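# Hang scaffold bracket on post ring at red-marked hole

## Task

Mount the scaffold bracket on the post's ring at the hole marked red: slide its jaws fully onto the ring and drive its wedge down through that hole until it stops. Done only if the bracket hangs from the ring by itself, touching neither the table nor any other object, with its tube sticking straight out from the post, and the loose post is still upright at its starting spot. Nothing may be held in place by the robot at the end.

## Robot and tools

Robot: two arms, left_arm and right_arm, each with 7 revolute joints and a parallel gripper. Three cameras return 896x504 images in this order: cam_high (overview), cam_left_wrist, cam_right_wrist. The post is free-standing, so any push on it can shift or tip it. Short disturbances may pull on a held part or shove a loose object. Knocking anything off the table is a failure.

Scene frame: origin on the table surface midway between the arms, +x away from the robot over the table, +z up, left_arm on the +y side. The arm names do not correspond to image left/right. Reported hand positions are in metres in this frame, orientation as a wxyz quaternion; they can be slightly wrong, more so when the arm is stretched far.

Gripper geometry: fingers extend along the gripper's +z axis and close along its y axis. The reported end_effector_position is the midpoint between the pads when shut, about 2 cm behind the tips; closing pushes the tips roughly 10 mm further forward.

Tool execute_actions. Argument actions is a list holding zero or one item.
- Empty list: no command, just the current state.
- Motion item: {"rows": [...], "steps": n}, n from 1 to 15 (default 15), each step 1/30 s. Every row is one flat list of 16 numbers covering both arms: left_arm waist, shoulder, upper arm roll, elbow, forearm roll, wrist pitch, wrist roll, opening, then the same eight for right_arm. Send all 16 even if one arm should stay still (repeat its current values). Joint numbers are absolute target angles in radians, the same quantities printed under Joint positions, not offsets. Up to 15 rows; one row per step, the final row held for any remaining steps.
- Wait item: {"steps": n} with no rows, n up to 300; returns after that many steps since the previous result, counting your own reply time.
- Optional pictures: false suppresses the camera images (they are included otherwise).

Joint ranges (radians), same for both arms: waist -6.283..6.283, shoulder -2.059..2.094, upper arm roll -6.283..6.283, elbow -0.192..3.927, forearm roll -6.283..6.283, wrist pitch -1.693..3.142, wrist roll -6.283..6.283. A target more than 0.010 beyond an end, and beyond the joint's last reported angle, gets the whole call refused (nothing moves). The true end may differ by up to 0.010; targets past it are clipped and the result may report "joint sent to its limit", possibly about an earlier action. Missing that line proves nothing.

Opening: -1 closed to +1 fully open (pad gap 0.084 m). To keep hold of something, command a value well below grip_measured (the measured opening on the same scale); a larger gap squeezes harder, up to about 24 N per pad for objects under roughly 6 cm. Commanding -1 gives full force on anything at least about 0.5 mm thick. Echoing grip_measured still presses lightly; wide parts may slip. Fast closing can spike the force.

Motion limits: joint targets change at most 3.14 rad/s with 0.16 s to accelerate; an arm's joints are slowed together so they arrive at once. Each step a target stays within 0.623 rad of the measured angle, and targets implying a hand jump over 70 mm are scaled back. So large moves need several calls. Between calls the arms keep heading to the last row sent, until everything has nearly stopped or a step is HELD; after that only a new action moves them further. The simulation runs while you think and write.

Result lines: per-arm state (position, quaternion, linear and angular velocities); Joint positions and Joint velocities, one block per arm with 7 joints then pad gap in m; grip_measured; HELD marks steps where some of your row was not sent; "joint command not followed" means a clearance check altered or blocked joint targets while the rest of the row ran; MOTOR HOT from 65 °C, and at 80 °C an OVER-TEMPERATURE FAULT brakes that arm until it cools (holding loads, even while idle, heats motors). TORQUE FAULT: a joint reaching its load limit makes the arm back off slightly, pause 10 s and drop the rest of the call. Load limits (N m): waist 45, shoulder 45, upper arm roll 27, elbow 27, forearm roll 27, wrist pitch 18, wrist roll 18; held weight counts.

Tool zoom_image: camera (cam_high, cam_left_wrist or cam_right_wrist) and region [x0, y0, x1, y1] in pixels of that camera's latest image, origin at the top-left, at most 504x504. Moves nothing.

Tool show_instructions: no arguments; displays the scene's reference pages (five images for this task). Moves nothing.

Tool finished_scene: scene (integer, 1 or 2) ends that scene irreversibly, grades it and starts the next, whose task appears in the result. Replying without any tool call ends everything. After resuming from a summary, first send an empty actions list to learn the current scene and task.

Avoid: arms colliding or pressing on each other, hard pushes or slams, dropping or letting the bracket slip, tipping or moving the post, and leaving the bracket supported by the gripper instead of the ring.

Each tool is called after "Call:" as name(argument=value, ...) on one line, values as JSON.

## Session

Call:
show_instructions()

Call:
execute_actions(actions=[])

Reference images for this scene: manual page 1, manual page 2, manual page 3, manual page 4, manual page 5.

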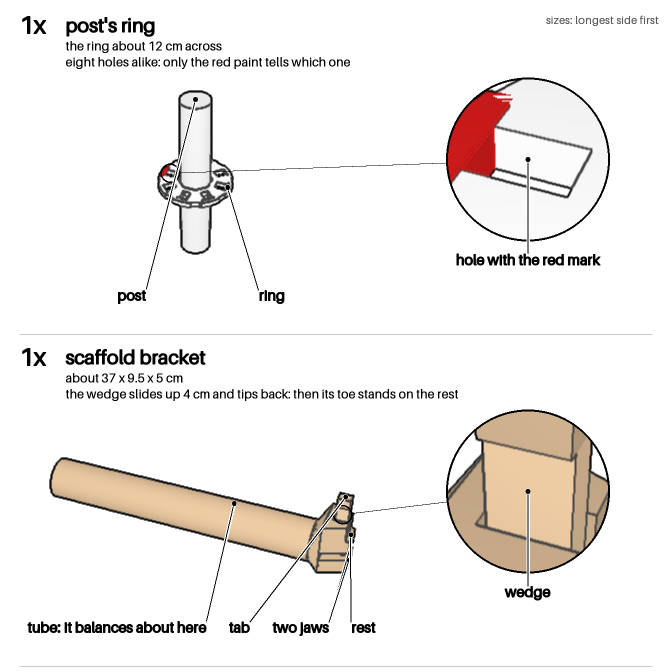

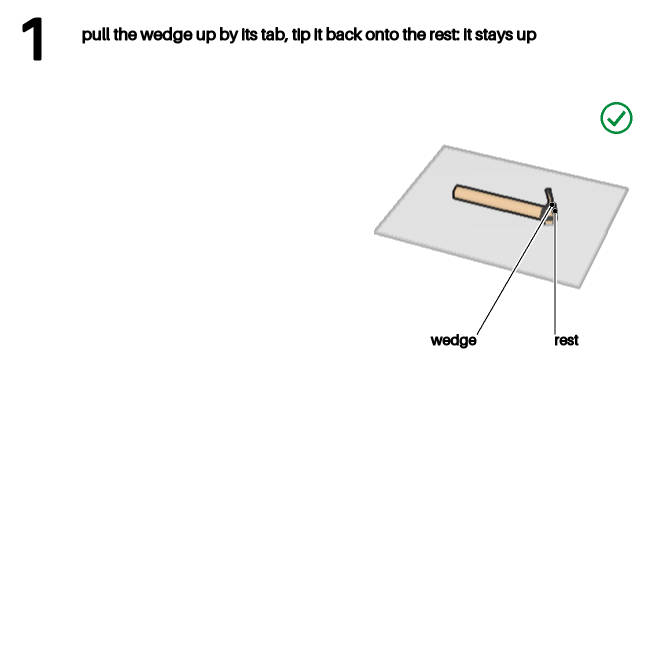

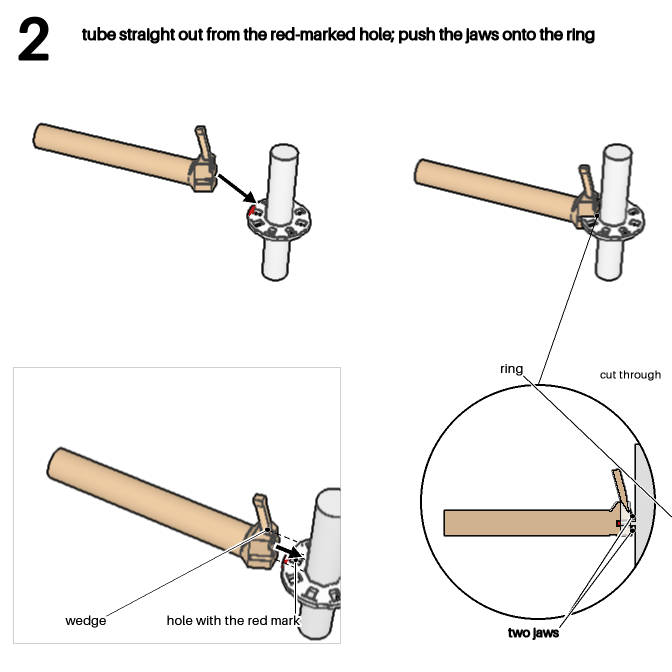

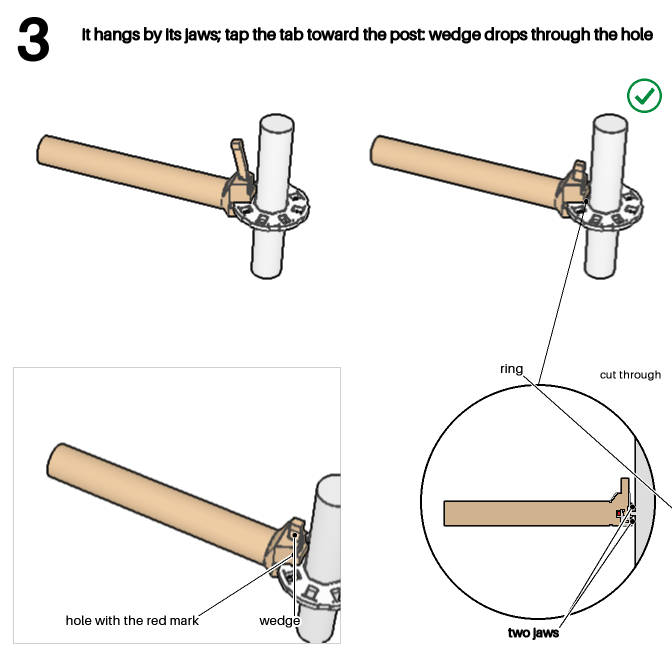

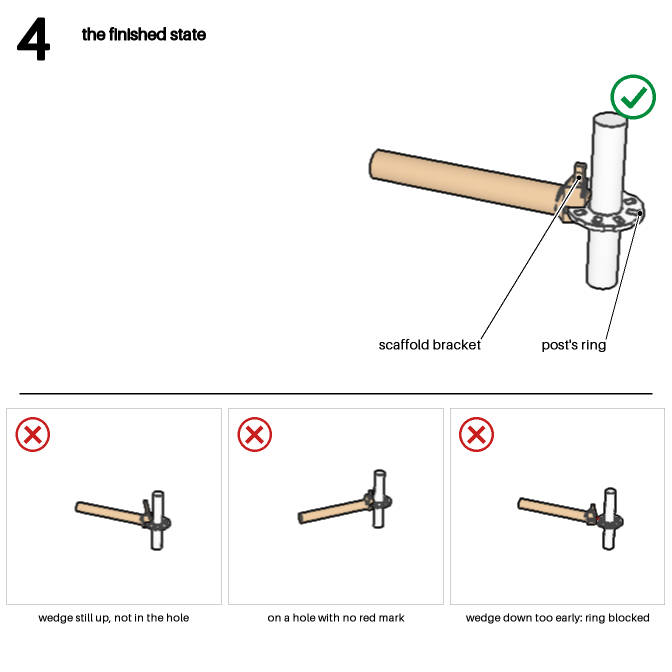

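Scene clock: 0.00 s of 7800.00 s.
left_arm: end_effector_position=(+0.2706, +0.8244, +0.3308) grip_measured=+1.00 end_effector_quat_wxyz=(-0.240, +0.386, -0.529, +0.717) end_effector_velocity=(+0.000, +0.000, -0.000) end_effector_angular_velocity=(-0.001, +0.001, +0.000) | right_arm: end_effector_position=(+0.2629, -0.5618, +0.3167) grip_measured=+1.00 end_effector_quat_wxyz=(+0.203, +0.547, +0.572, +0.577) end_effector_velocity=(-0.000, -0.000, -0.000) end_effector_angular_velocity=(+0.000, +0.000, -0.000)
Joint positions: left_arm=[-0.79  -1.558  1.511  1.322 -0.16   1.209  2.83   0.084] | right_arm=[-0.044 -1.658 -1.235  0.282 -0.285  0.769 -2.159  0.084]
Joint velocities: left_arm=[-0.001 -0.     0.     0.001  0.    -0.    -0.001 -0.   ] | right_arm=[ 0.  0. -0.  0. -0.  0.  0. -0.]
Motor temperatures (°C, as the motors report them): left_arm=[36 37 37 43 35 38 33] | right_arm=[35 40 38 46 35 34 34]

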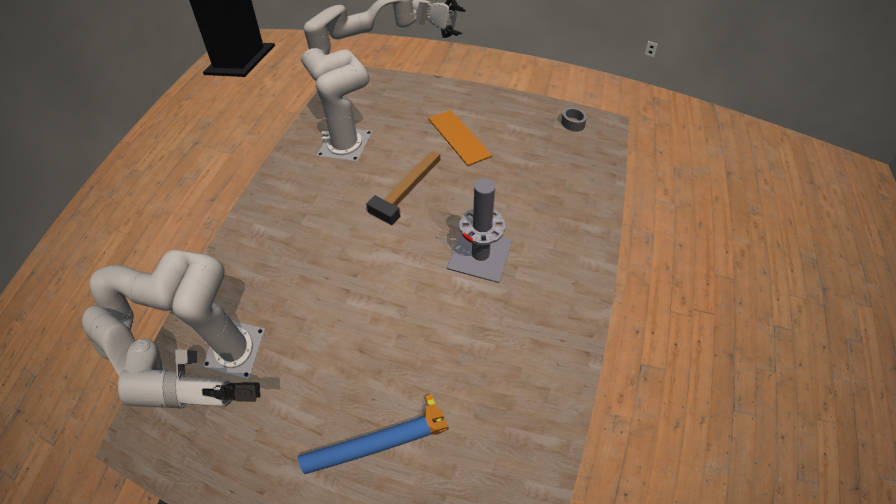

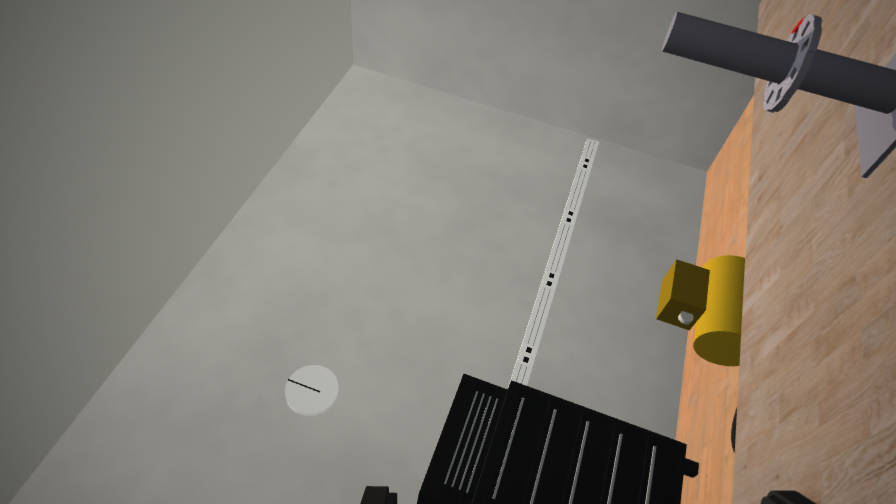

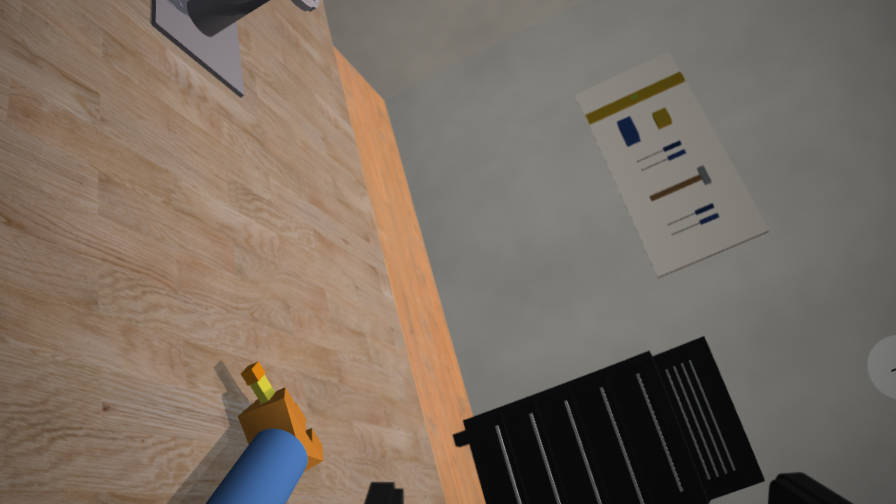

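Call:
zoom_image(camera="cam_high", region=[280, 170, 540, 490])

Region (280, 170, 540, 490) of cam_high's 896x504 image, scaled by 1.575, with more detail than that image has; it fills the left 410 columns of this view, and the rest is white.

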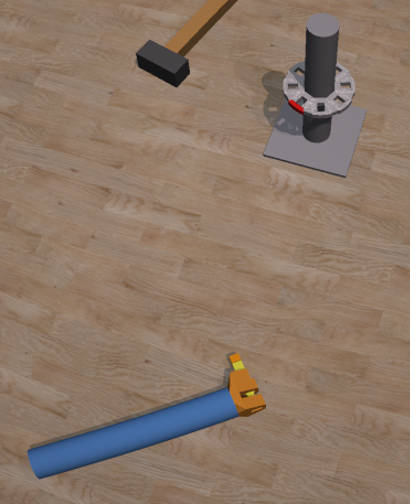

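Call:
execute_actions(actions=[{"rows": [[-0.789,-1.551,1.506,1.325,-0.159,1.210,2.821,1,-0.045,-1.652,-1.231,0.287,-0.284,0.771,-2.160,1],[-0.788,-1.532,1.492,1.332,-0.158,1.215,2.794,1,-0.049,-1.634,-1.219,0.300,-0.281,0.778,-2.164,1],[-0.785,-1.501,1.469,1.345,-0.156,1.222,2.751,1,-0.056,-1.605,-1.200,0.322,-0.277,0.789,-2.169,1],[-0.781,-1.459,1.438,1.361,-0.152,1.231,2.692,1,-0.065,-1.566,-1.175,0.351,-0.271,0.803,-2.176,1],[-0.776,-1.408,1.399,1.382,-0.148,1.242,2.620,1,-0.076,-1.518,-1.144,0.387,-0.264,0.821,-2.185,1],[-0.770,-1.347,1.354,1.406,-0.143,1.256,2.536,1,-0.089,-1.461,-1.107,0.430,-0.255,0.842,-2.196,1],[-0.763,-1.278,1.303,1.434,-0.138,1.271,2.440,1,-0.103,-1.397,-1.065,0.478,-0.246,0.865,-2.208,1],[-0.756,-1.202,1.246,1.464,-0.132,1.288,2.334,1,-0.119,-1.326,-1.018,0.531,-0.235,0.892,-2.221,1],[-0.748,-1.120,1.185,1.497,-0.125,1.306,2.219,1,-0.137,-1.249,-0.968,0.589,-0.223,0.920,-2.236,1],[-0.739,-1.032,1.119,1.532,-0.119,1.326,2.096,1,-0.155,-1.168,-0.915,0.650,-0.211,0.950,-2.251,1],[-0.731,-0.940,1.051,1.569,-0.111,1.346,1.968,1,-0.175,-1.082,-0.859,0.715,-0.198,0.982,-2.267,1],[-0.721,-0.844,0.979,1.607,-0.104,1.368,1.834,1,-0.195,-0.992,-0.800,0.782,-0.185,1.015,-2.284,1],[-0.712,-0.745,0.906,1.646,-0.096,1.390,1.696,1,-0.216,-0.900,-0.740,0.851,-0.171,1.049,-2.301,1],[-0.702,-0.645,0.831,1.686,-0.088,1.412,1.556,1,-0.237,-0.807,-0.679,0.921,-0.157,1.084,-2.318,1],[-0.693,-0.543,0.756,1.727,-0.080,1.435,1.415,1,-0.259,-0.712,-0.618,0.992,-0.143,1.119,-2.336,1]], "steps": 15}], pictures=false)

Call:
execute_actions(actions=[{"rows": [[-0.683,-0.442,0.680,1.767,-0.072,1.457,1.274,1,-0.280,-0.618,-0.556,1.063,-0.128,1.154,-2.354,1],[-0.673,-0.342,0.605,1.807,-0.064,1.479,1.134,1,-0.302,-0.524,-0.495,1.133,-0.114,1.188,-2.371,1],[-0.664,-0.243,0.532,1.846,-0.056,1.501,0.996,1,-0.322,-0.432,-0.435,1.202,-0.100,1.222,-2.389,1],[-0.654,-0.147,0.460,1.885,-0.049,1.523,0.862,1,-0.343,-0.343,-0.376,1.269,-0.087,1.255,-2.405,1],[-0.646,-0.055,0.392,1.921,-0.041,1.543,0.734,1,-0.362,-0.257,-0.320,1.334,-0.074,1.287,-2.421,1],[-0.637,0.033,0.326,1.956,-0.035,1.563,0.611,1,-0.381,-0.175,-0.267,1.395,-0.062,1.317,-2.437,1],[-0.629,0.115,0.265,1.989,-0.028,1.581,0.496,1,-0.398,-0.098,-0.217,1.453,-0.050,1.346,-2.451,1],[-0.622,0.191,0.208,2.020,-0.022,1.598,0.390,1,-0.414,-0.027,-0.170,1.506,-0.039,1.372,-2.464,1],[-0.615,0.260,0.157,2.047,-0.017,1.613,0.294,1,-0.429,0.037,-0.128,1.554,-0.030,1.396,-2.476,1],[-0.609,0.321,0.112,2.071,-0.012,1.627,0.210,1,-0.442,0.093,-0.091,1.597,-0.021,1.417,-2.487,1],[-0.604,0.373,0.073,2.092,-0.008,1.638,0.138,1,-0.453,0.142,-0.060,1.633,-0.014,1.435,-2.496,1],[-0.600,0.414,0.042,2.109,-0.004,1.647,0.079,1,-0.462,0.181,-0.035,1.662,-0.008,1.449,-2.503,1],[-0.597,0.445,0.019,2.121,-0.002,1.654,0.036,1,-0.468,0.209,-0.016,1.684,-0.004,1.460,-2.509,1],[-0.596,0.465,0.005,2.129,-0.001,1.659,0.009,1,-0.472,0.227,-0.004,1.697,-0.001,1.466,-2.512,1],[-0.595,0.4712,0,2.1312,0,1.66,0,1,-0.4736,0.2335,0,1.702,0,1.4685,-2.5133,1]], "steps": 15}], pictures=false)

Call:
execute_actions(actions=[{"steps": 60}])

Scene clock: 120.50 s of 7800.00 s.
left_arm: end_effector_position=(+0.2560, +0.8144, +0.4649) grip_measured=+1.00 end_effector_quat_wxyz=(+0.188, -0.493, +0.573, -0.627) end_effector_velocity=(+0.010, -0.138, +0.389) end_effector_angular_velocity=(+0.446, +0.619, +0.134) | right_arm: end_effector_position=(+0.2199, -0.6897, +0.3460) grip_measured=+1.00 end_effector_quat_wxyz=(+0.246, +0.650, +0.631, +0.345) end_effector_velocity=(-0.070, -0.278, +0.269) end_effector_angular_velocity=(-1.225, +1.283, -0.356)
Joint positions: left_arm=[-0.76  -1.251  1.28   1.446 -0.136  1.277  2.43   0.084] | right_arm=[-0.153 -1.184 -0.926  0.641 -0.214  0.944 -2.248  0.084]
Joint velocities: left_arm=[ 0.084  0.844 -0.688  0.358  0.071  0.202 -0.81  -0.   ] | right_arm=[-0.403  1.763  1.151  1.325  0.263  0.649 -0.325 -0.   ]
Motor temperatures (°C, as the motors report them): left_arm=[36 38 44 42 35 38 33] | right_arm=[35 40 40 45 35 34 34]
Steps of this call (steps 1 to 90: nothing new was sent; then 117.00 s passed at rest; steps 91 to 105: all 15 steps of this action). Readings (joint positions):
91: left_arm=[-0.790 -1.558 1.511 1.322 -0.160 1.209 2.830] | right_arm=[-0.044 -1.658 -1.234 0.282 -0.285 0.769 -2.159]
92: left_arm=[-0.790 -1.557 1.511 1.323 -0.160 1.209 2.828] | right_arm=[-0.045 -1.657 -1.234 0.283 -0.285 0.770 -2.159]
94: left_arm=[-0.789 -1.544 1.503 1.328 -0.158 1.213 2.807] | right_arm=[-0.047 -1.643 -1.225 0.293 -0.283 0.776 -2.162]
98: left_arm=[-0.780 -1.452 1.434 1.365 -0.151 1.233 2.681] | right_arm=[-0.070 -1.541 -1.159 0.370 -0.267 0.813 -2.181]
105: the state above

Scene clock: 121.00 s of 7800.00 s.
left_arm: end_effector_position=(+0.2574, +0.7126, +0.6429) grip_measured=+1.00 end_effector_quat_wxyz=(+0.208, -0.557, +0.630, -0.500) end_effector_velocity=(+0.038, -0.295, +0.292) end_effector_angular_velocity=(+0.382, +0.357, +0.173) | right_arm: end_effector_position=(+0.3216, -0.6845, +0.4617) grip_measured=+1.00 end_effector_quat_wxyz=(+0.204, +0.599, +0.772, +0.056) end_effector_velocity=(+0.342, +0.164, +0.028) end_effector_angular_velocity=(-0.316, +0.735, +0.584)
Joint positions: left_arm=[-0.702 -0.9    0.933  1.688 -0.088  1.412  2.079  0.084] | right_arm=[-0.335 -0.449 -0.395  1.246 -0.092  1.243 -2.399  0.084]
Joint velocities: left_arm=[ 0.127  0.685 -0.687  0.526  0.102  0.29  -0.684  0.   ] | right_arm=[-0.293  1.169  0.848  0.975  0.198  0.477 -0.243 -0.   ]
Motor temperatures (°C, as the motors report them): left_arm=[36 38 44 42 35 38 33] | right_arm=[35 40 40 46 35 34 34]
Steps of this call (steps 1 to 15: all 15 steps of this action). Readings (joint positions):
1: left_arm=[-0.757 -1.224 1.257 1.458 -0.133 1.284 2.403] | right_arm=[-0.167 -1.124 -0.887 0.686 -0.205 0.966 -2.259]
2: left_arm=[-0.754 -1.199 1.233 1.470 -0.131 1.291 2.379] | right_arm=[-0.181 -1.063 -0.847 0.731 -0.196 0.988 -2.270]
4: left_arm=[-0.748 -1.153 1.186 1.496 -0.126 1.306 2.333] | right_arm=[-0.208 -0.943 -0.768 0.822 -0.177 1.033 -2.293]
8: left_arm=[-0.732 -1.060 1.094 1.561 -0.113 1.342 2.240] | right_arm=[-0.258 -0.735 -0.618 0.991 -0.143 1.117 -2.335]
15: the state above

Scene clock: 123.00 s of 7800.00 s.
left_arm: end_effector_position=(+0.4770, +0.1231, +0.3700) grip_measured=+1.00 end_effector_quat_wxyz=(-0.000, +0.953, -0.302, +0.008) end_effector_velocity=(-0.007, -0.065, -0.178) end_effector_angular_velocity=(+0.105, +0.312, +0.958) | right_arm: end_effector_position=(+0.4932, -0.5882, +0.3305) grip_measured=+1.00 end_effector_quat_wxyz=(+0.000, +0.462, +0.887, +0.000) end_effector_velocity=(-0.000, -0.000, +0.000) end_effector_angular_velocity=(-0.000, -0.001, +0.000)
Joint positions: left_arm=[-0.597  0.45   0.011  2.124 -0.001  1.658  0.091  0.084] | right_arm=[-0.474  0.233 -0.     1.702 -0.     1.468 -2.513  0.084]
Joint velocities: left_arm=[ 0.009  0.315 -0.139  0.024  0.01   0.035 -1.073 -0.   ] | right_arm=[ 0.    -0.001 -0.     0.     0.    -0.    -0.     0.   ]
Motor temperatures (°C, as the motors report them): left_arm=[36 38 43 43 35 38 33] | right_arm=[35 40 40 46 35 34 34]
Steps of this call (steps 1 to 60: the robot went on to your last target). Readings (joint positions):
1: left_arm=[-0.697 -0.877 0.910 1.705 -0.085 1.422 2.056] | right_arm=[-0.345 -0.410 -0.368 1.278 -0.085 1.258 -2.407]
2: left_arm=[-0.693 -0.854 0.887 1.722 -0.081 1.431 2.033] | right_arm=[-0.353 -0.371 -0.342 1.308 -0.079 1.273 -2.414]
4: left_arm=[-0.686 -0.809 0.841 1.752 -0.075 1.448 1.988] | right_arm=[-0.369 -0.292 -0.295 1.361 -0.069 1.299 -2.428]
8: left_arm=[-0.673 -0.719 0.752 1.805 -0.065 1.478 1.899] | right_arm=[-0.399 -0.140 -0.211 1.457 -0.049 1.348 -2.452]
60: the state above

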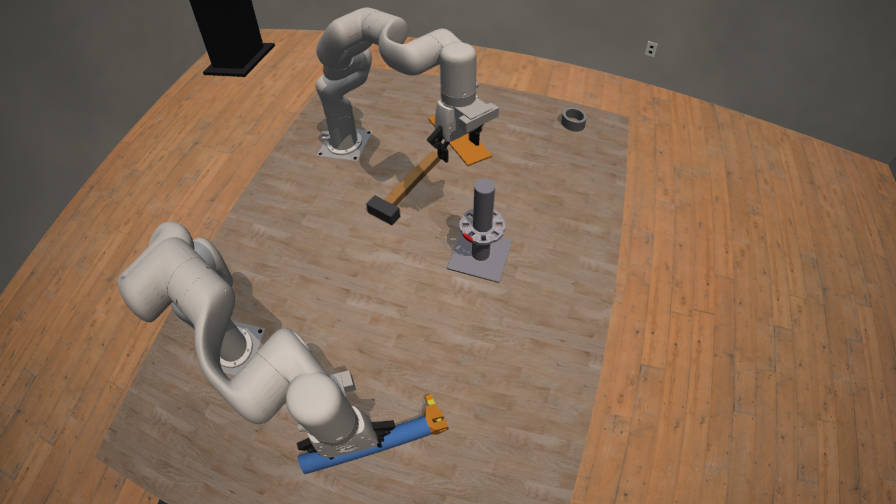

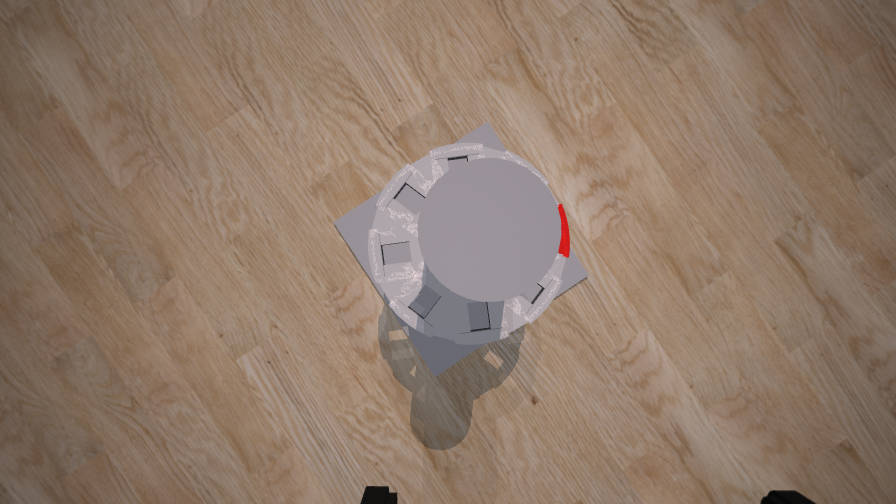

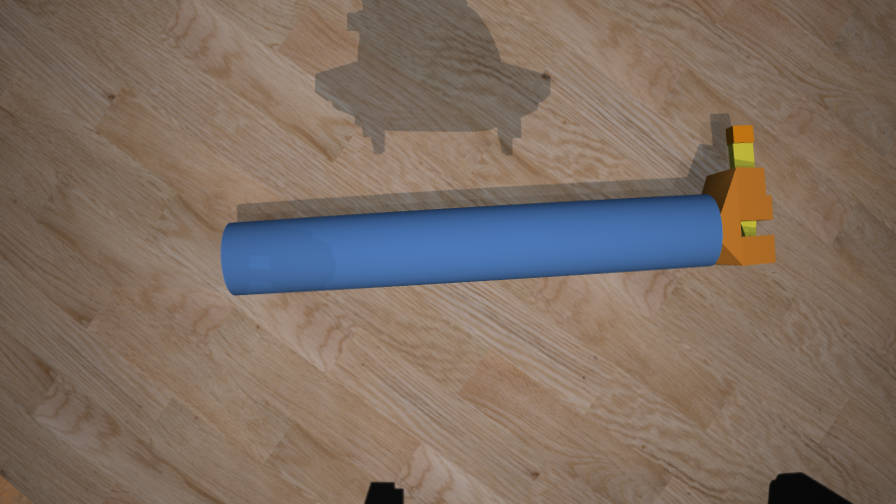

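Call:
execute_actions(actions=[{"rows": [[-0.595,0.4712,0,2.1312,0,1.66,0,1,-0.472,0.2337,0,1.694,0,1.461,-2.492,1],[-0.595,0.4712,0,2.1312,0,1.66,0,1,-0.467,0.2342,0,1.673,0,1.439,-2.433,1],[-0.595,0.4712,0,2.1312,0,1.66,0,1,-0.459,0.2350,0,1.640,0,1.405,-2.341,1],[-0.595,0.4712,0,2.1312,0,1.66,0,1,-0.449,0.2361,0,1.597,0,1.361,-2.223,1],[-0.595,0.4712,0,2.1312,0,1.66,0,1,-0.437,0.2373,0,1.547,0,1.310,-2.084,1],[-0.595,0.4712,0,2.1312,0,1.66,0,1,-0.424,0.2386,0,1.491,0,1.253,-1.931,1],[-0.595,0.4712,0,2.1312,0,1.66,0,1,-0.410,0.2401,0,1.433,0,1.193,-1.769,1],[-0.595,0.4712,0,2.1312,0,1.66,0,1,-0.396,0.2415,0,1.373,0,1.131,-1.604,1],[-0.595,0.4712,0,2.1312,0,1.66,0,1,-0.382,0.2430,0,1.314,0,1.071,-1.441,1],[-0.595,0.4712,0,2.1312,0,1.66,0,1,-0.369,0.2443,0,1.259,0,1.014,-1.288,1],[-0.595,0.4712,0,2.1312,0,1.66,0,1,-0.357,0.2455,0,1.209,0,0.963,-1.149,1],[-0.595,0.4712,0,2.1312,0,1.66,0,1,-0.347,0.2466,0,1.166,0,0.919,-1.031,1],[-0.595,0.4712,0,2.1312,0,1.66,0,1,-0.339,0.2474,0,1.133,0,0.885,-0.939,1],[-0.595,0.4712,0,2.1312,0,1.66,0,1,-0.334,0.2479,0,1.111,0,0.863,-0.880,1],[-0.595,0.4712,0,2.1312,0,1.66,0,1,-0.3326,0.2481,0,1.1036,0,0.8555,-0.8591,1]], "steps": 15}], pictures=false)

Call:
execute_actions(actions=[{"steps": 40}])

Scene clock: 158.70 s of 7800.00 s.
left_arm: end_effector_position=(+0.4771, +0.1184, +0.3605) grip_measured=+1.00 end_effector_quat_wxyz=(+0.000, +0.965, -0.262, -0.000) end_effector_velocity=(-0.000, -0.000, -0.000) end_effector_angular_velocity=(+0.000, +0.000, -0.000) | right_arm: end_effector_position=(+0.5017, -0.5467, +0.2120) grip_measured=+1.00 end_effector_quat_wxyz=(-0.001, +0.722, +0.692, -0.001) end_effector_velocity=(-0.036, +0.138, -0.346) end_effector_angular_velocity=(-0.005, +0.004, -1.595)
Joint positions: left_arm=[-0.595  0.471  0.     2.131  0.     1.66  -0.     0.084] | right_arm=[-0.396  0.243  0.001  1.376  0.     1.136 -1.781  0.084]
Joint velocities: left_arm=[-0.001 -0.     0.    -0.     0.     0.    -0.     0.   ] | right_arm=[ 0.231  0.024 -0.    -0.977  0.001 -0.998  1.825  0.   ]
Motor temperatures (°C, as the motors report them): left_arm=[36 39 39 46 35 38 33] | right_arm=[35 41 38 49 35 34 34]
Steps of this call (steps 1 to 30: the robot went on to your last target; steps 31 to 90: nothing new was sent; then 32.20 s passed at rest; steps 91 to 105: all 15 steps of this action). Readings (joint positions):
91: left_arm=[-0.595 0.471 -0.000 2.131 -0.000 1.660 -0.000] | right_arm=[-0.474 0.233 -0.000 1.702 -0.000 1.468 -2.513]
92: left_arm=[-0.595 0.471 -0.000 2.131 -0.000 1.660 -0.000] | right_arm=[-0.473 0.233 -0.000 1.701 -0.000 1.467 -2.509]
94: left_arm=[-0.595 0.471 -0.000 2.131 0.000 1.660 0.000] | right_arm=[-0.471 0.233 -0.001 1.689 -0.000 1.453 -2.473]
98: left_arm=[-0.595 0.471 -0.000 2.131 0.000 1.660 0.000] | right_arm=[-0.451 0.234 -0.001 1.606 -0.000 1.369 -2.244]
105: the state above

Scene clock: 160.03 s of 7800.00 s.
left_arm: end_effector_position=(+0.4771, +0.1184, +0.3605) grip_measured=+1.00 end_effector_quat_wxyz=(+0.000, +0.965, -0.262, -0.000) end_effector_velocity=(-0.000, -0.000, -0.000) end_effector_angular_velocity=(+0.001, +0.000, +0.001) | right_arm: end_effector_position=(+0.4783, -0.5075, +0.1205) grip_measured=+1.00 end_effector_quat_wxyz=(+0.000, +0.945, +0.328, +0.000) end_effector_velocity=(-0.000, -0.000, +0.000) end_effector_angular_velocity=(+0.000, -0.000, -0.000)
Joint positions: left_arm=[-0.595  0.471  0.     2.131  0.     1.66   0.     0.084] | right_arm=[-0.333  0.248 -0.     1.104  0.     0.855 -0.859  0.084]
Joint velocities: left_arm=[-0.001  0.     0.    -0.001  0.    -0.    -0.001  0.   ] | right_arm=[ 0.    -0.    -0.001 -0.     0.    -0.    -0.     0.   ]
Motor temperatures (°C, as the motors report them): left_arm=[36 39 39 46 35 38 33] | right_arm=[35 41 38 49 35 34 34]
Steps of this call (steps 1 to 40: the robot went on to your last target). Readings (joint positions):
1: left_arm=[-0.595 0.471 0.000 2.131 -0.000 1.660 -0.000] | right_arm=[-0.389 0.244 0.001 1.344 0.000 1.103 -1.719]
2: left_arm=[-0.595 0.471 -0.000 2.131 -0.000 1.660 0.000] | right_arm=[-0.381 0.244 0.001 1.312 0.000 1.071 -1.652]
4: left_arm=[-0.595 0.471 -0.000 2.131 0.000 1.660 0.000] | right_arm=[-0.367 0.246 0.001 1.252 0.000 1.009 -1.500]
8: left_arm=[-0.595 0.471 -0.000 2.131 -0.000 1.660 0.000] | right_arm=[-0.345 0.248 0.001 1.155 0.000 0.911 -1.140]
40: the state above

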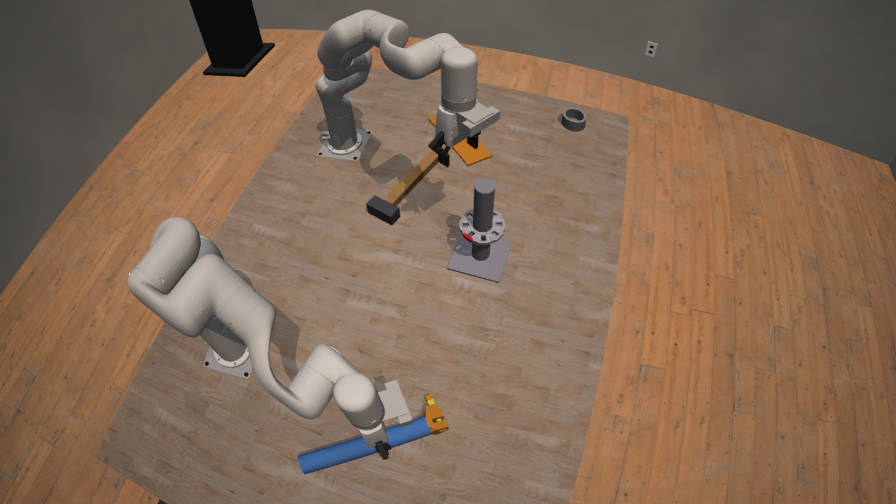

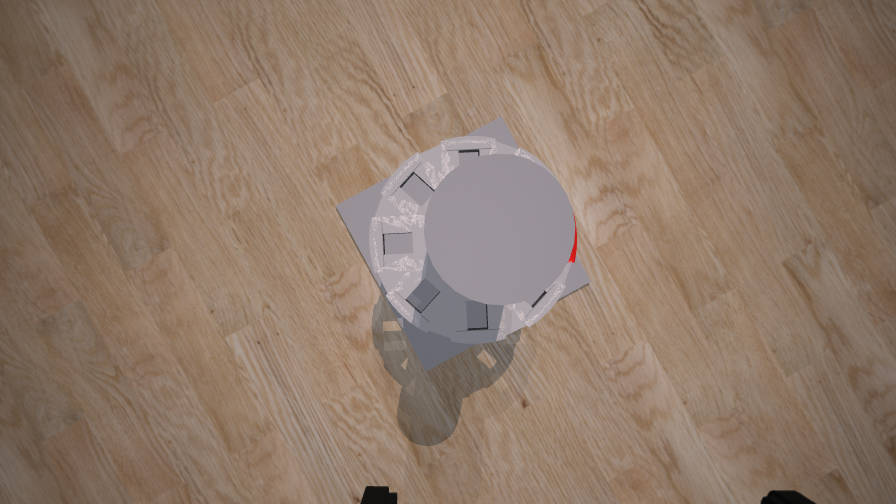

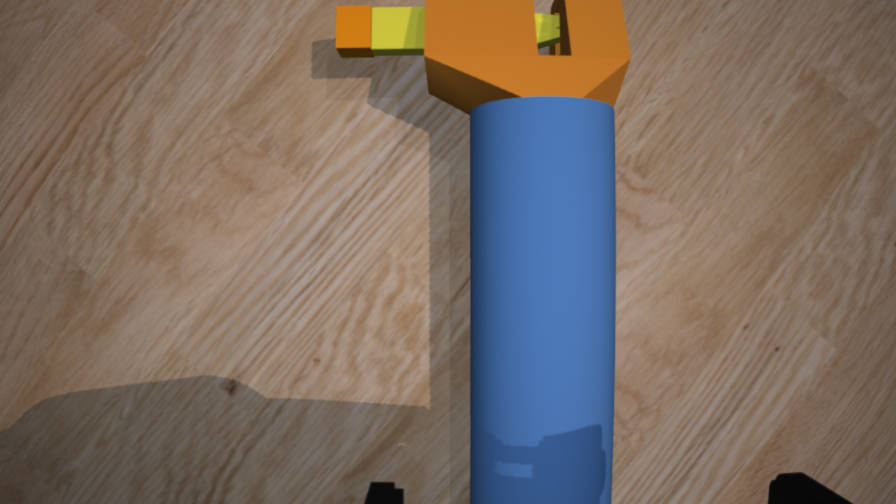

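Call:
execute_actions(actions=[{"rows": [[-0.595,0.4712,0,2.1312,0,1.66,0,1,-0.3318,0.2522,0,1.1036,0,0.8514,-0.8583,1],[-0.595,0.4712,0,2.1312,0,1.66,0,1,-0.3297,0.2636,0,1.1037,0,0.8401,-0.8562,1],[-0.595,0.4712,0,2.1312,0,1.66,0,1,-0.3265,0.2812,0,1.1038,0,0.8226,-0.8530,1],[-0.595,0.4712,0,2.1312,0,1.66,0,1,-0.3227,0.3019,0,1.1040,0,0.8021,-0.8492,1],[-0.595,0.4712,0,2.1312,0,1.66,0,1,-0.3183,0.3257,0,1.1041,0,0.7784,-0.8448,1],[-0.595,0.4712,0,2.1312,0,1.66,0,1,-0.3135,0.3516,0,1.1043,0,0.7527,-0.84,1],[-0.595,0.4712,0,2.1312,0,1.66,0,1,-0.3135,0.3728,0,1.1007,0,0.7279,-0.84,1],[-0.595,0.4712,0,2.1312,0,1.66,0,1,-0.3135,0.3920,0,1.0974,0,0.7054,-0.84,1],[-0.595,0.4712,0,2.1312,0,1.66,0,1,-0.3135,0.4083,0,1.0946,0,0.6863,-0.84,1],[-0.595,0.4712,0,2.1312,0,1.66,0,1,-0.3135,0.4217,0,1.0923,0,0.6706,-0.84,1],[-0.595,0.4712,0,2.1312,0,1.66,0,1,-0.3135,0.4323,0,1.0905,0,0.6582,-0.84,1],[-0.595,0.4712,0,2.1312,0,1.66,0,1,-0.3135,0.4400,0,1.0892,0,0.6492,-0.84,1],[-0.595,0.4712,0,2.1312,0,1.66,0,1,-0.3135,0.4448,0,1.0884,0,0.6436,-0.84,1],[-0.595,0.4712,0,2.1312,0,1.66,0,1,-0.3135,0.4477,0,1.0879,0,0.6402,-0.84,1]], "steps": 15}], pictures=false)

Call:
execute_actions(actions=[{"steps": 20}])

Call:
zoom_image(camera="cam_left_wrist", region=[330, 110, 600, 380])

Scene clock: 201.73 s of 7800.00 s.
left_arm: end_effector_position=(+0.4771, +0.1184, +0.3605) grip_measured=+1.00 end_effector_quat_wxyz=(+0.000, +0.965, -0.262, -0.000) end_effector_velocity=(-0.000, +0.000, -0.000) end_effector_angular_velocity=(+0.001, +0.000, -0.001) | right_arm: end_effector_position=(+0.4869, -0.4994, +0.0356) grip_measured=+1.00 end_effector_quat_wxyz=(-0.002, +0.945, +0.328, -0.003) end_effector_velocity=(+0.002, -0.005, -0.104) end_effector_angular_velocity=(-0.006, -0.016, -0.012)
Joint positions: left_arm=[-0.595  0.471 -0.     2.131  0.     1.66  -0.     0.084] | right_arm=[-0.314  0.431 -0.     1.088 -0.     0.664 -0.84   0.084]
Joint velocities: left_arm=[-0.    -0.     0.    -0.001  0.001 -0.     0.001  0.   ] | right_arm=[ 0.     0.223 -0.007 -0.027  0.    -0.267  0.005  0.   ]
Motor temperatures (°C, as the motors report them): left_arm=[36 39 38 46 35 38 33] | right_arm=[35 41 38 49 35 34 34]
Steps of this call (steps 1 to 15: the robot went on to your last target; steps 16 to 90: nothing new was sent; then 38.20 s passed at rest; steps 91 to 105: all 15 steps of this action). Readings (joint positions):
91: left_arm=[-0.595 0.471 -0.000 2.131 0.000 1.660 0.000] | right_arm=[-0.333 0.248 -0.000 1.104 -0.000 0.855 -0.859]
92: left_arm=[-0.595 0.471 -0.000 2.131 0.000 1.660 0.000] | right_arm=[-0.332 0.249 -0.000 1.104 -0.000 0.854 -0.859]
94: left_arm=[-0.595 0.471 -0.000 2.131 -0.000 1.660 -0.000] | right_arm=[-0.331 0.258 -0.000 1.105 0.000 0.844 -0.857]
98: left_arm=[-0.595 0.471 0.000 2.131 -0.000 1.660 -0.000] | right_arm=[-0.320 0.317 -0.000 1.105 0.000 0.784 -0.847]
105: the state above

Scene clock: 202.40 s of 7800.00 s.
left_arm: end_effector_position=(+0.4771, +0.1184, +0.3605) grip_measured=+1.00 end_effector_quat_wxyz=(+0.000, +0.965, -0.262, -0.000) end_effector_velocity=(-0.000, -0.000, -0.000) end_effector_angular_velocity=(-0.000, +0.001, -0.001) | right_arm: end_effector_position=(+0.4887, -0.4995, +0.0286) grip_measured=+1.00 end_effector_quat_wxyz=(+0.000, +0.945, +0.328, +0.000) end_effector_velocity=(-0.000, +0.000, -0.001) end_effector_angular_velocity=(+0.000, +0.002, +0.002)
Joint positions: left_arm=[-0.595  0.471  0.     2.131  0.     1.66   0.     0.084] | right_arm=[-0.314  0.448 -0.     1.088  0.     0.64  -0.84   0.084]
Joint velocities: left_arm=[ 0.     0.    -0.001 -0.001  0.    -0.    -0.    -0.   ] | right_arm=[ 0.001  0.002  0.    -0.    -0.    -0.    -0.001 -0.   ]
Motor temperatures (°C, as the motors report them): left_arm=[36 39 38 46 35 38 33] | right_arm=[35 41 38 49 35 34 34]
Steps of this call (steps 1 to 20: the robot went on to your last target). Readings (joint positions):
1: left_arm=[-0.595 0.471 0.000 2.131 -0.000 1.660 0.000] | right_arm=[-0.314 0.437 -0.000 1.088 -0.000 0.656 -0.840]
2: left_arm=[-0.595 0.471 0.000 2.131 0.000 1.660 -0.000] | right_arm=[-0.314 0.441 -0.000 1.088 -0.000 0.651 -0.840]
4: left_arm=[-0.595 0.471 0.000 2.131 0.000 1.660 0.000] | right_arm=[-0.314 0.444 -0.000 1.089 0.000 0.645 -0.840]
8: left_arm=[-0.595 0.471 -0.000 2.131 0.000 1.660 0.000] | right_arm=[-0.314 0.446 -0.000 1.089 0.000 0.641 -0.840]
20: the state above

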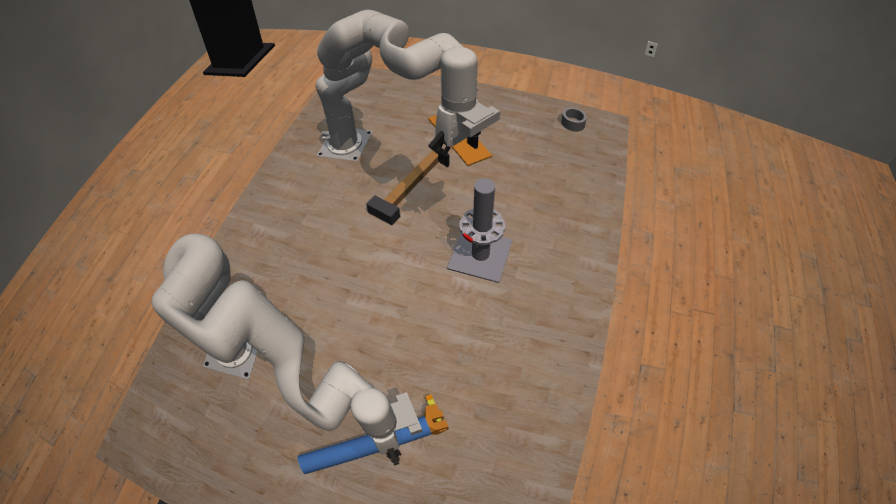

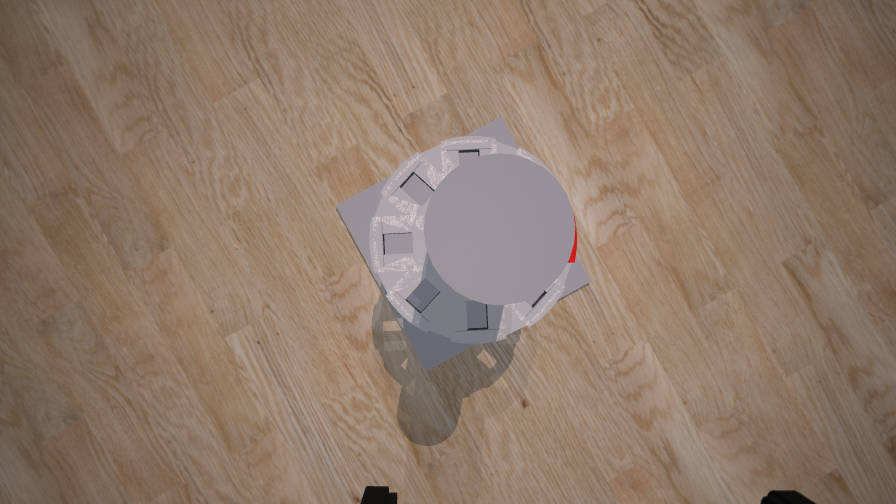

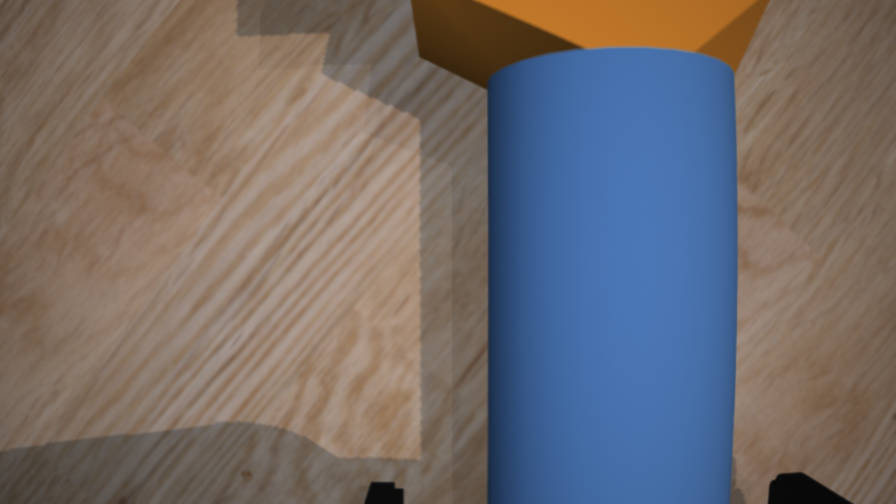

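Region (330, 110, 600, 380) of cam_left_wrist's 896x504 image, scaled by 1.867, with more detail than that image has.

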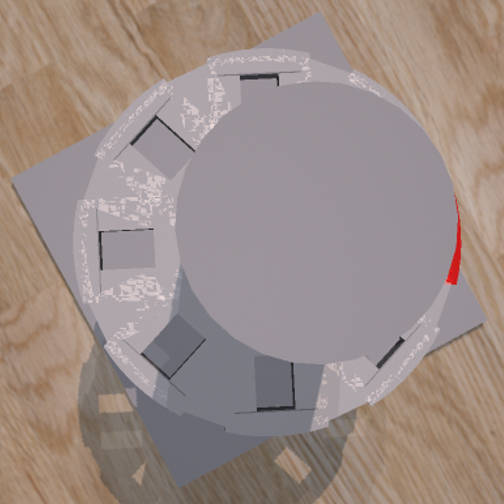

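Call:
execute_actions(actions=[])

Scene clock: 233.47 s of 7800.00 s.
left_arm: end_effector_position=(+0.4771, +0.1184, +0.3605) grip_measured=+1.00 end_effector_quat_wxyz=(+0.000, +0.965, -0.262, -0.000) end_effector_velocity=(-0.000, -0.000, -0.001) end_effector_angular_velocity=(+0.000, +0.001, +0.000) | right_arm: end_effector_position=(+0.4886, -0.4994, +0.0285) grip_measured=+1.00 end_effector_quat_wxyz=(-0.000, +0.945, +0.328, +0.000) end_effector_velocity=(-0.000, -0.000, -0.000) end_effector_angular_velocity=(-0.000, +0.001, +0.001)
Joint positions: left_arm=[-0.595  0.471 -0.     2.131  0.     1.66  -0.     0.084] | right_arm=[-0.313  0.448  0.     1.088  0.     0.64  -0.84   0.084]
Joint velocities: left_arm=[-0.     0.    -0.    -0.001 -0.     0.    -0.     0.   ] | right_arm=[-0.001  0.    -0.    -0.    -0.001  0.    -0.001  0.   ]
Motor temperatures (°C, as the motors report them): left_arm=[36 39 38 46 35 38 33] | right_arm=[35 41 38 49 35 34 34]
Steps of this call (steps 1 to 15: the robot went on to your last target; steps 16 to 90: nothing new was sent; then 28.07 s passed at rest). Readings (joint positions):
1: left_arm=[-0.595 0.471 -0.000 2.131 0.000 1.660 -0.000] | right_arm=[-0.314 0.448 -0.000 1.088 0.000 0.640 -0.840]
2: left_arm=[-0.595 0.471 -0.000 2.131 -0.000 1.660 0.000] | right_arm=[-0.314 0.448 -0.000 1.088 0.000 0.640 -0.840]
4: left_arm=[-0.595 0.471 0.000 2.131 0.000 1.660 -0.000] | right_arm=[-0.314 0.448 -0.000 1.088 0.000 0.640 -0.840]
8: left_arm=[-0.595 0.471 -0.000 2.131 -0.000 1.660 -0.000] | right_arm=[-0.314 0.448 -0.000 1.088 0.000 0.640 -0.840]
90: the state above
All arms were judged still, so your last target was given up. Only a new action makes them travel on or press farther. Fingers that are still opening or closing keep moving.

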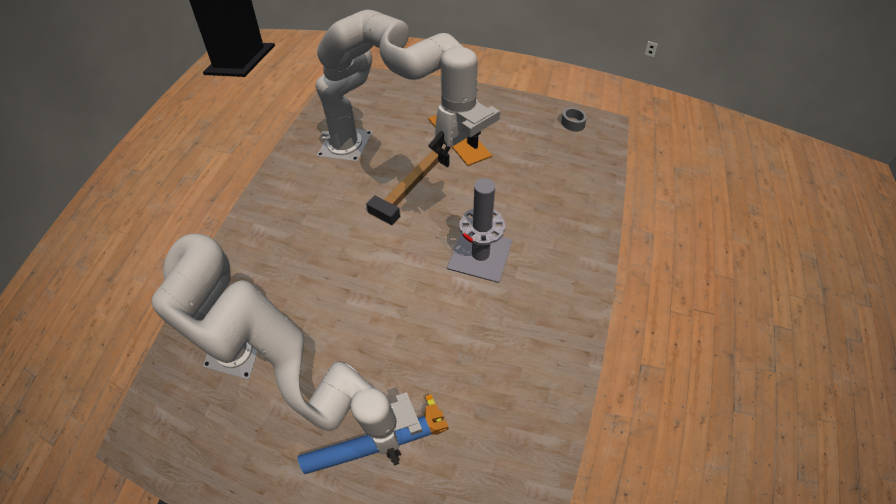

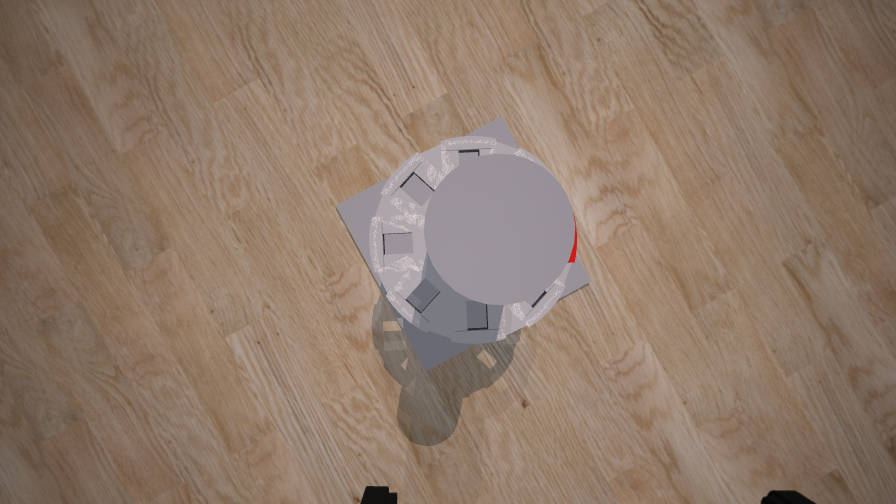

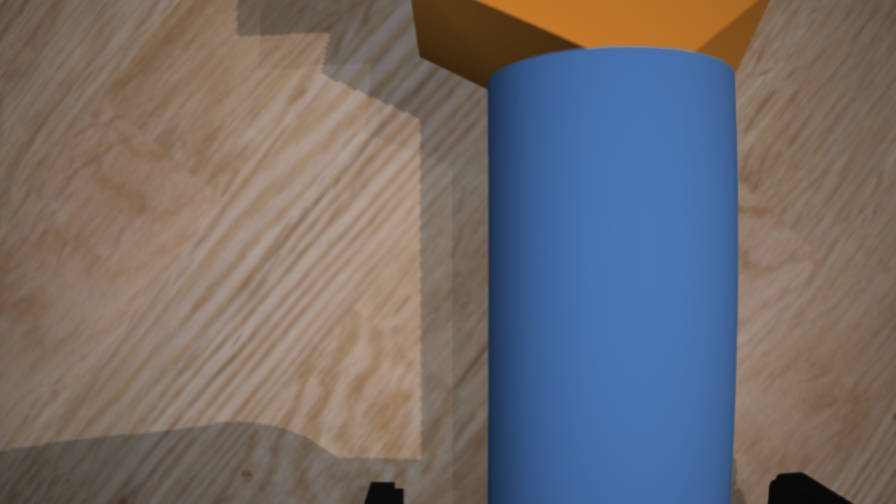

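Call:
show_instructions()

Reference images for this scene: manual page 1, manual page 2, manual page 3, manual page 4, manual page 5.

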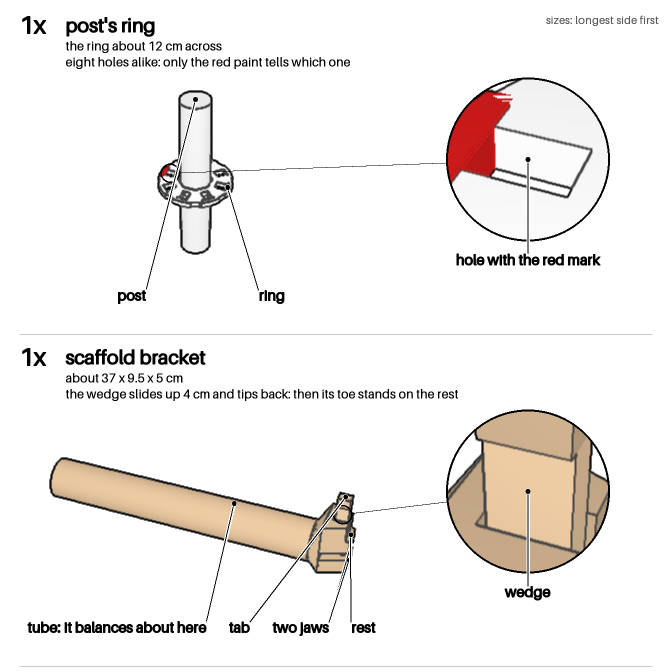

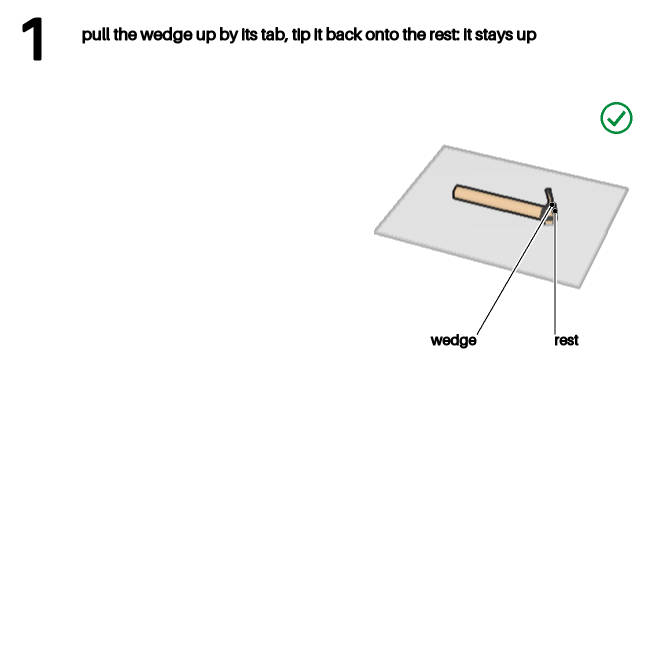

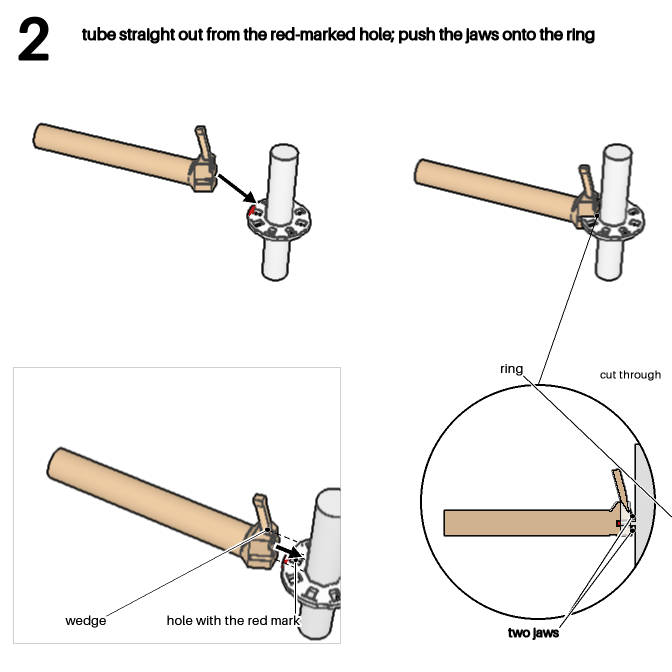

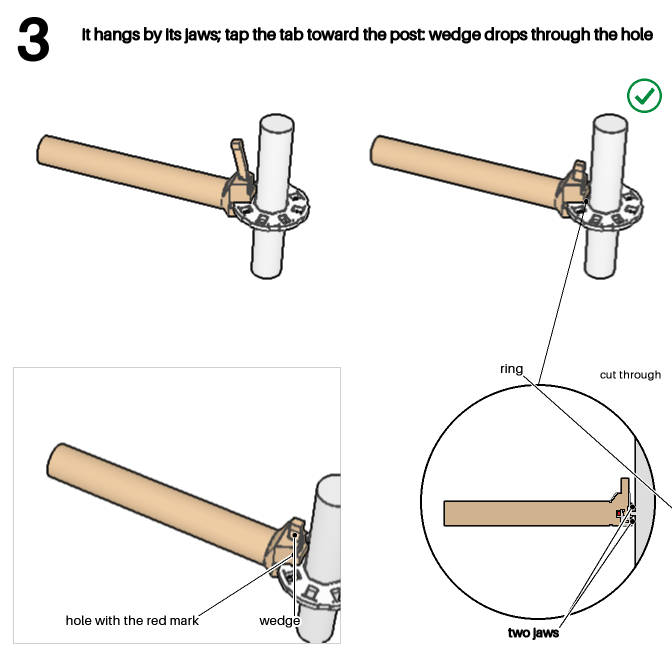

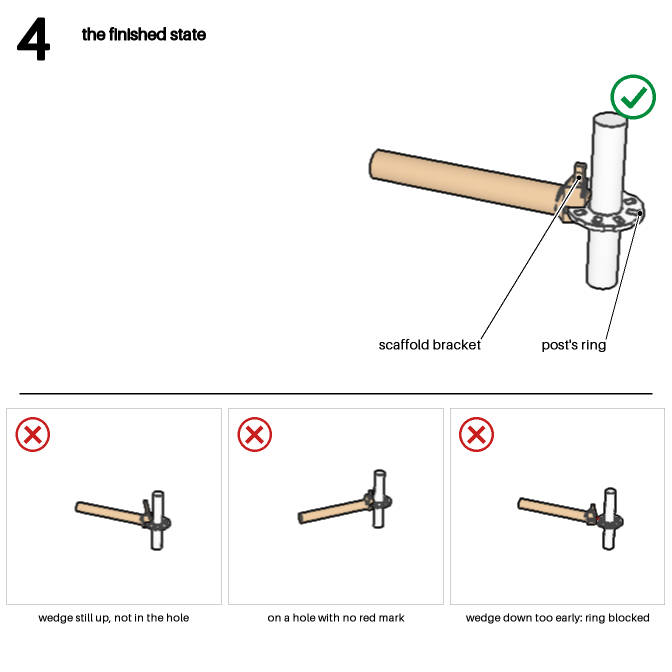

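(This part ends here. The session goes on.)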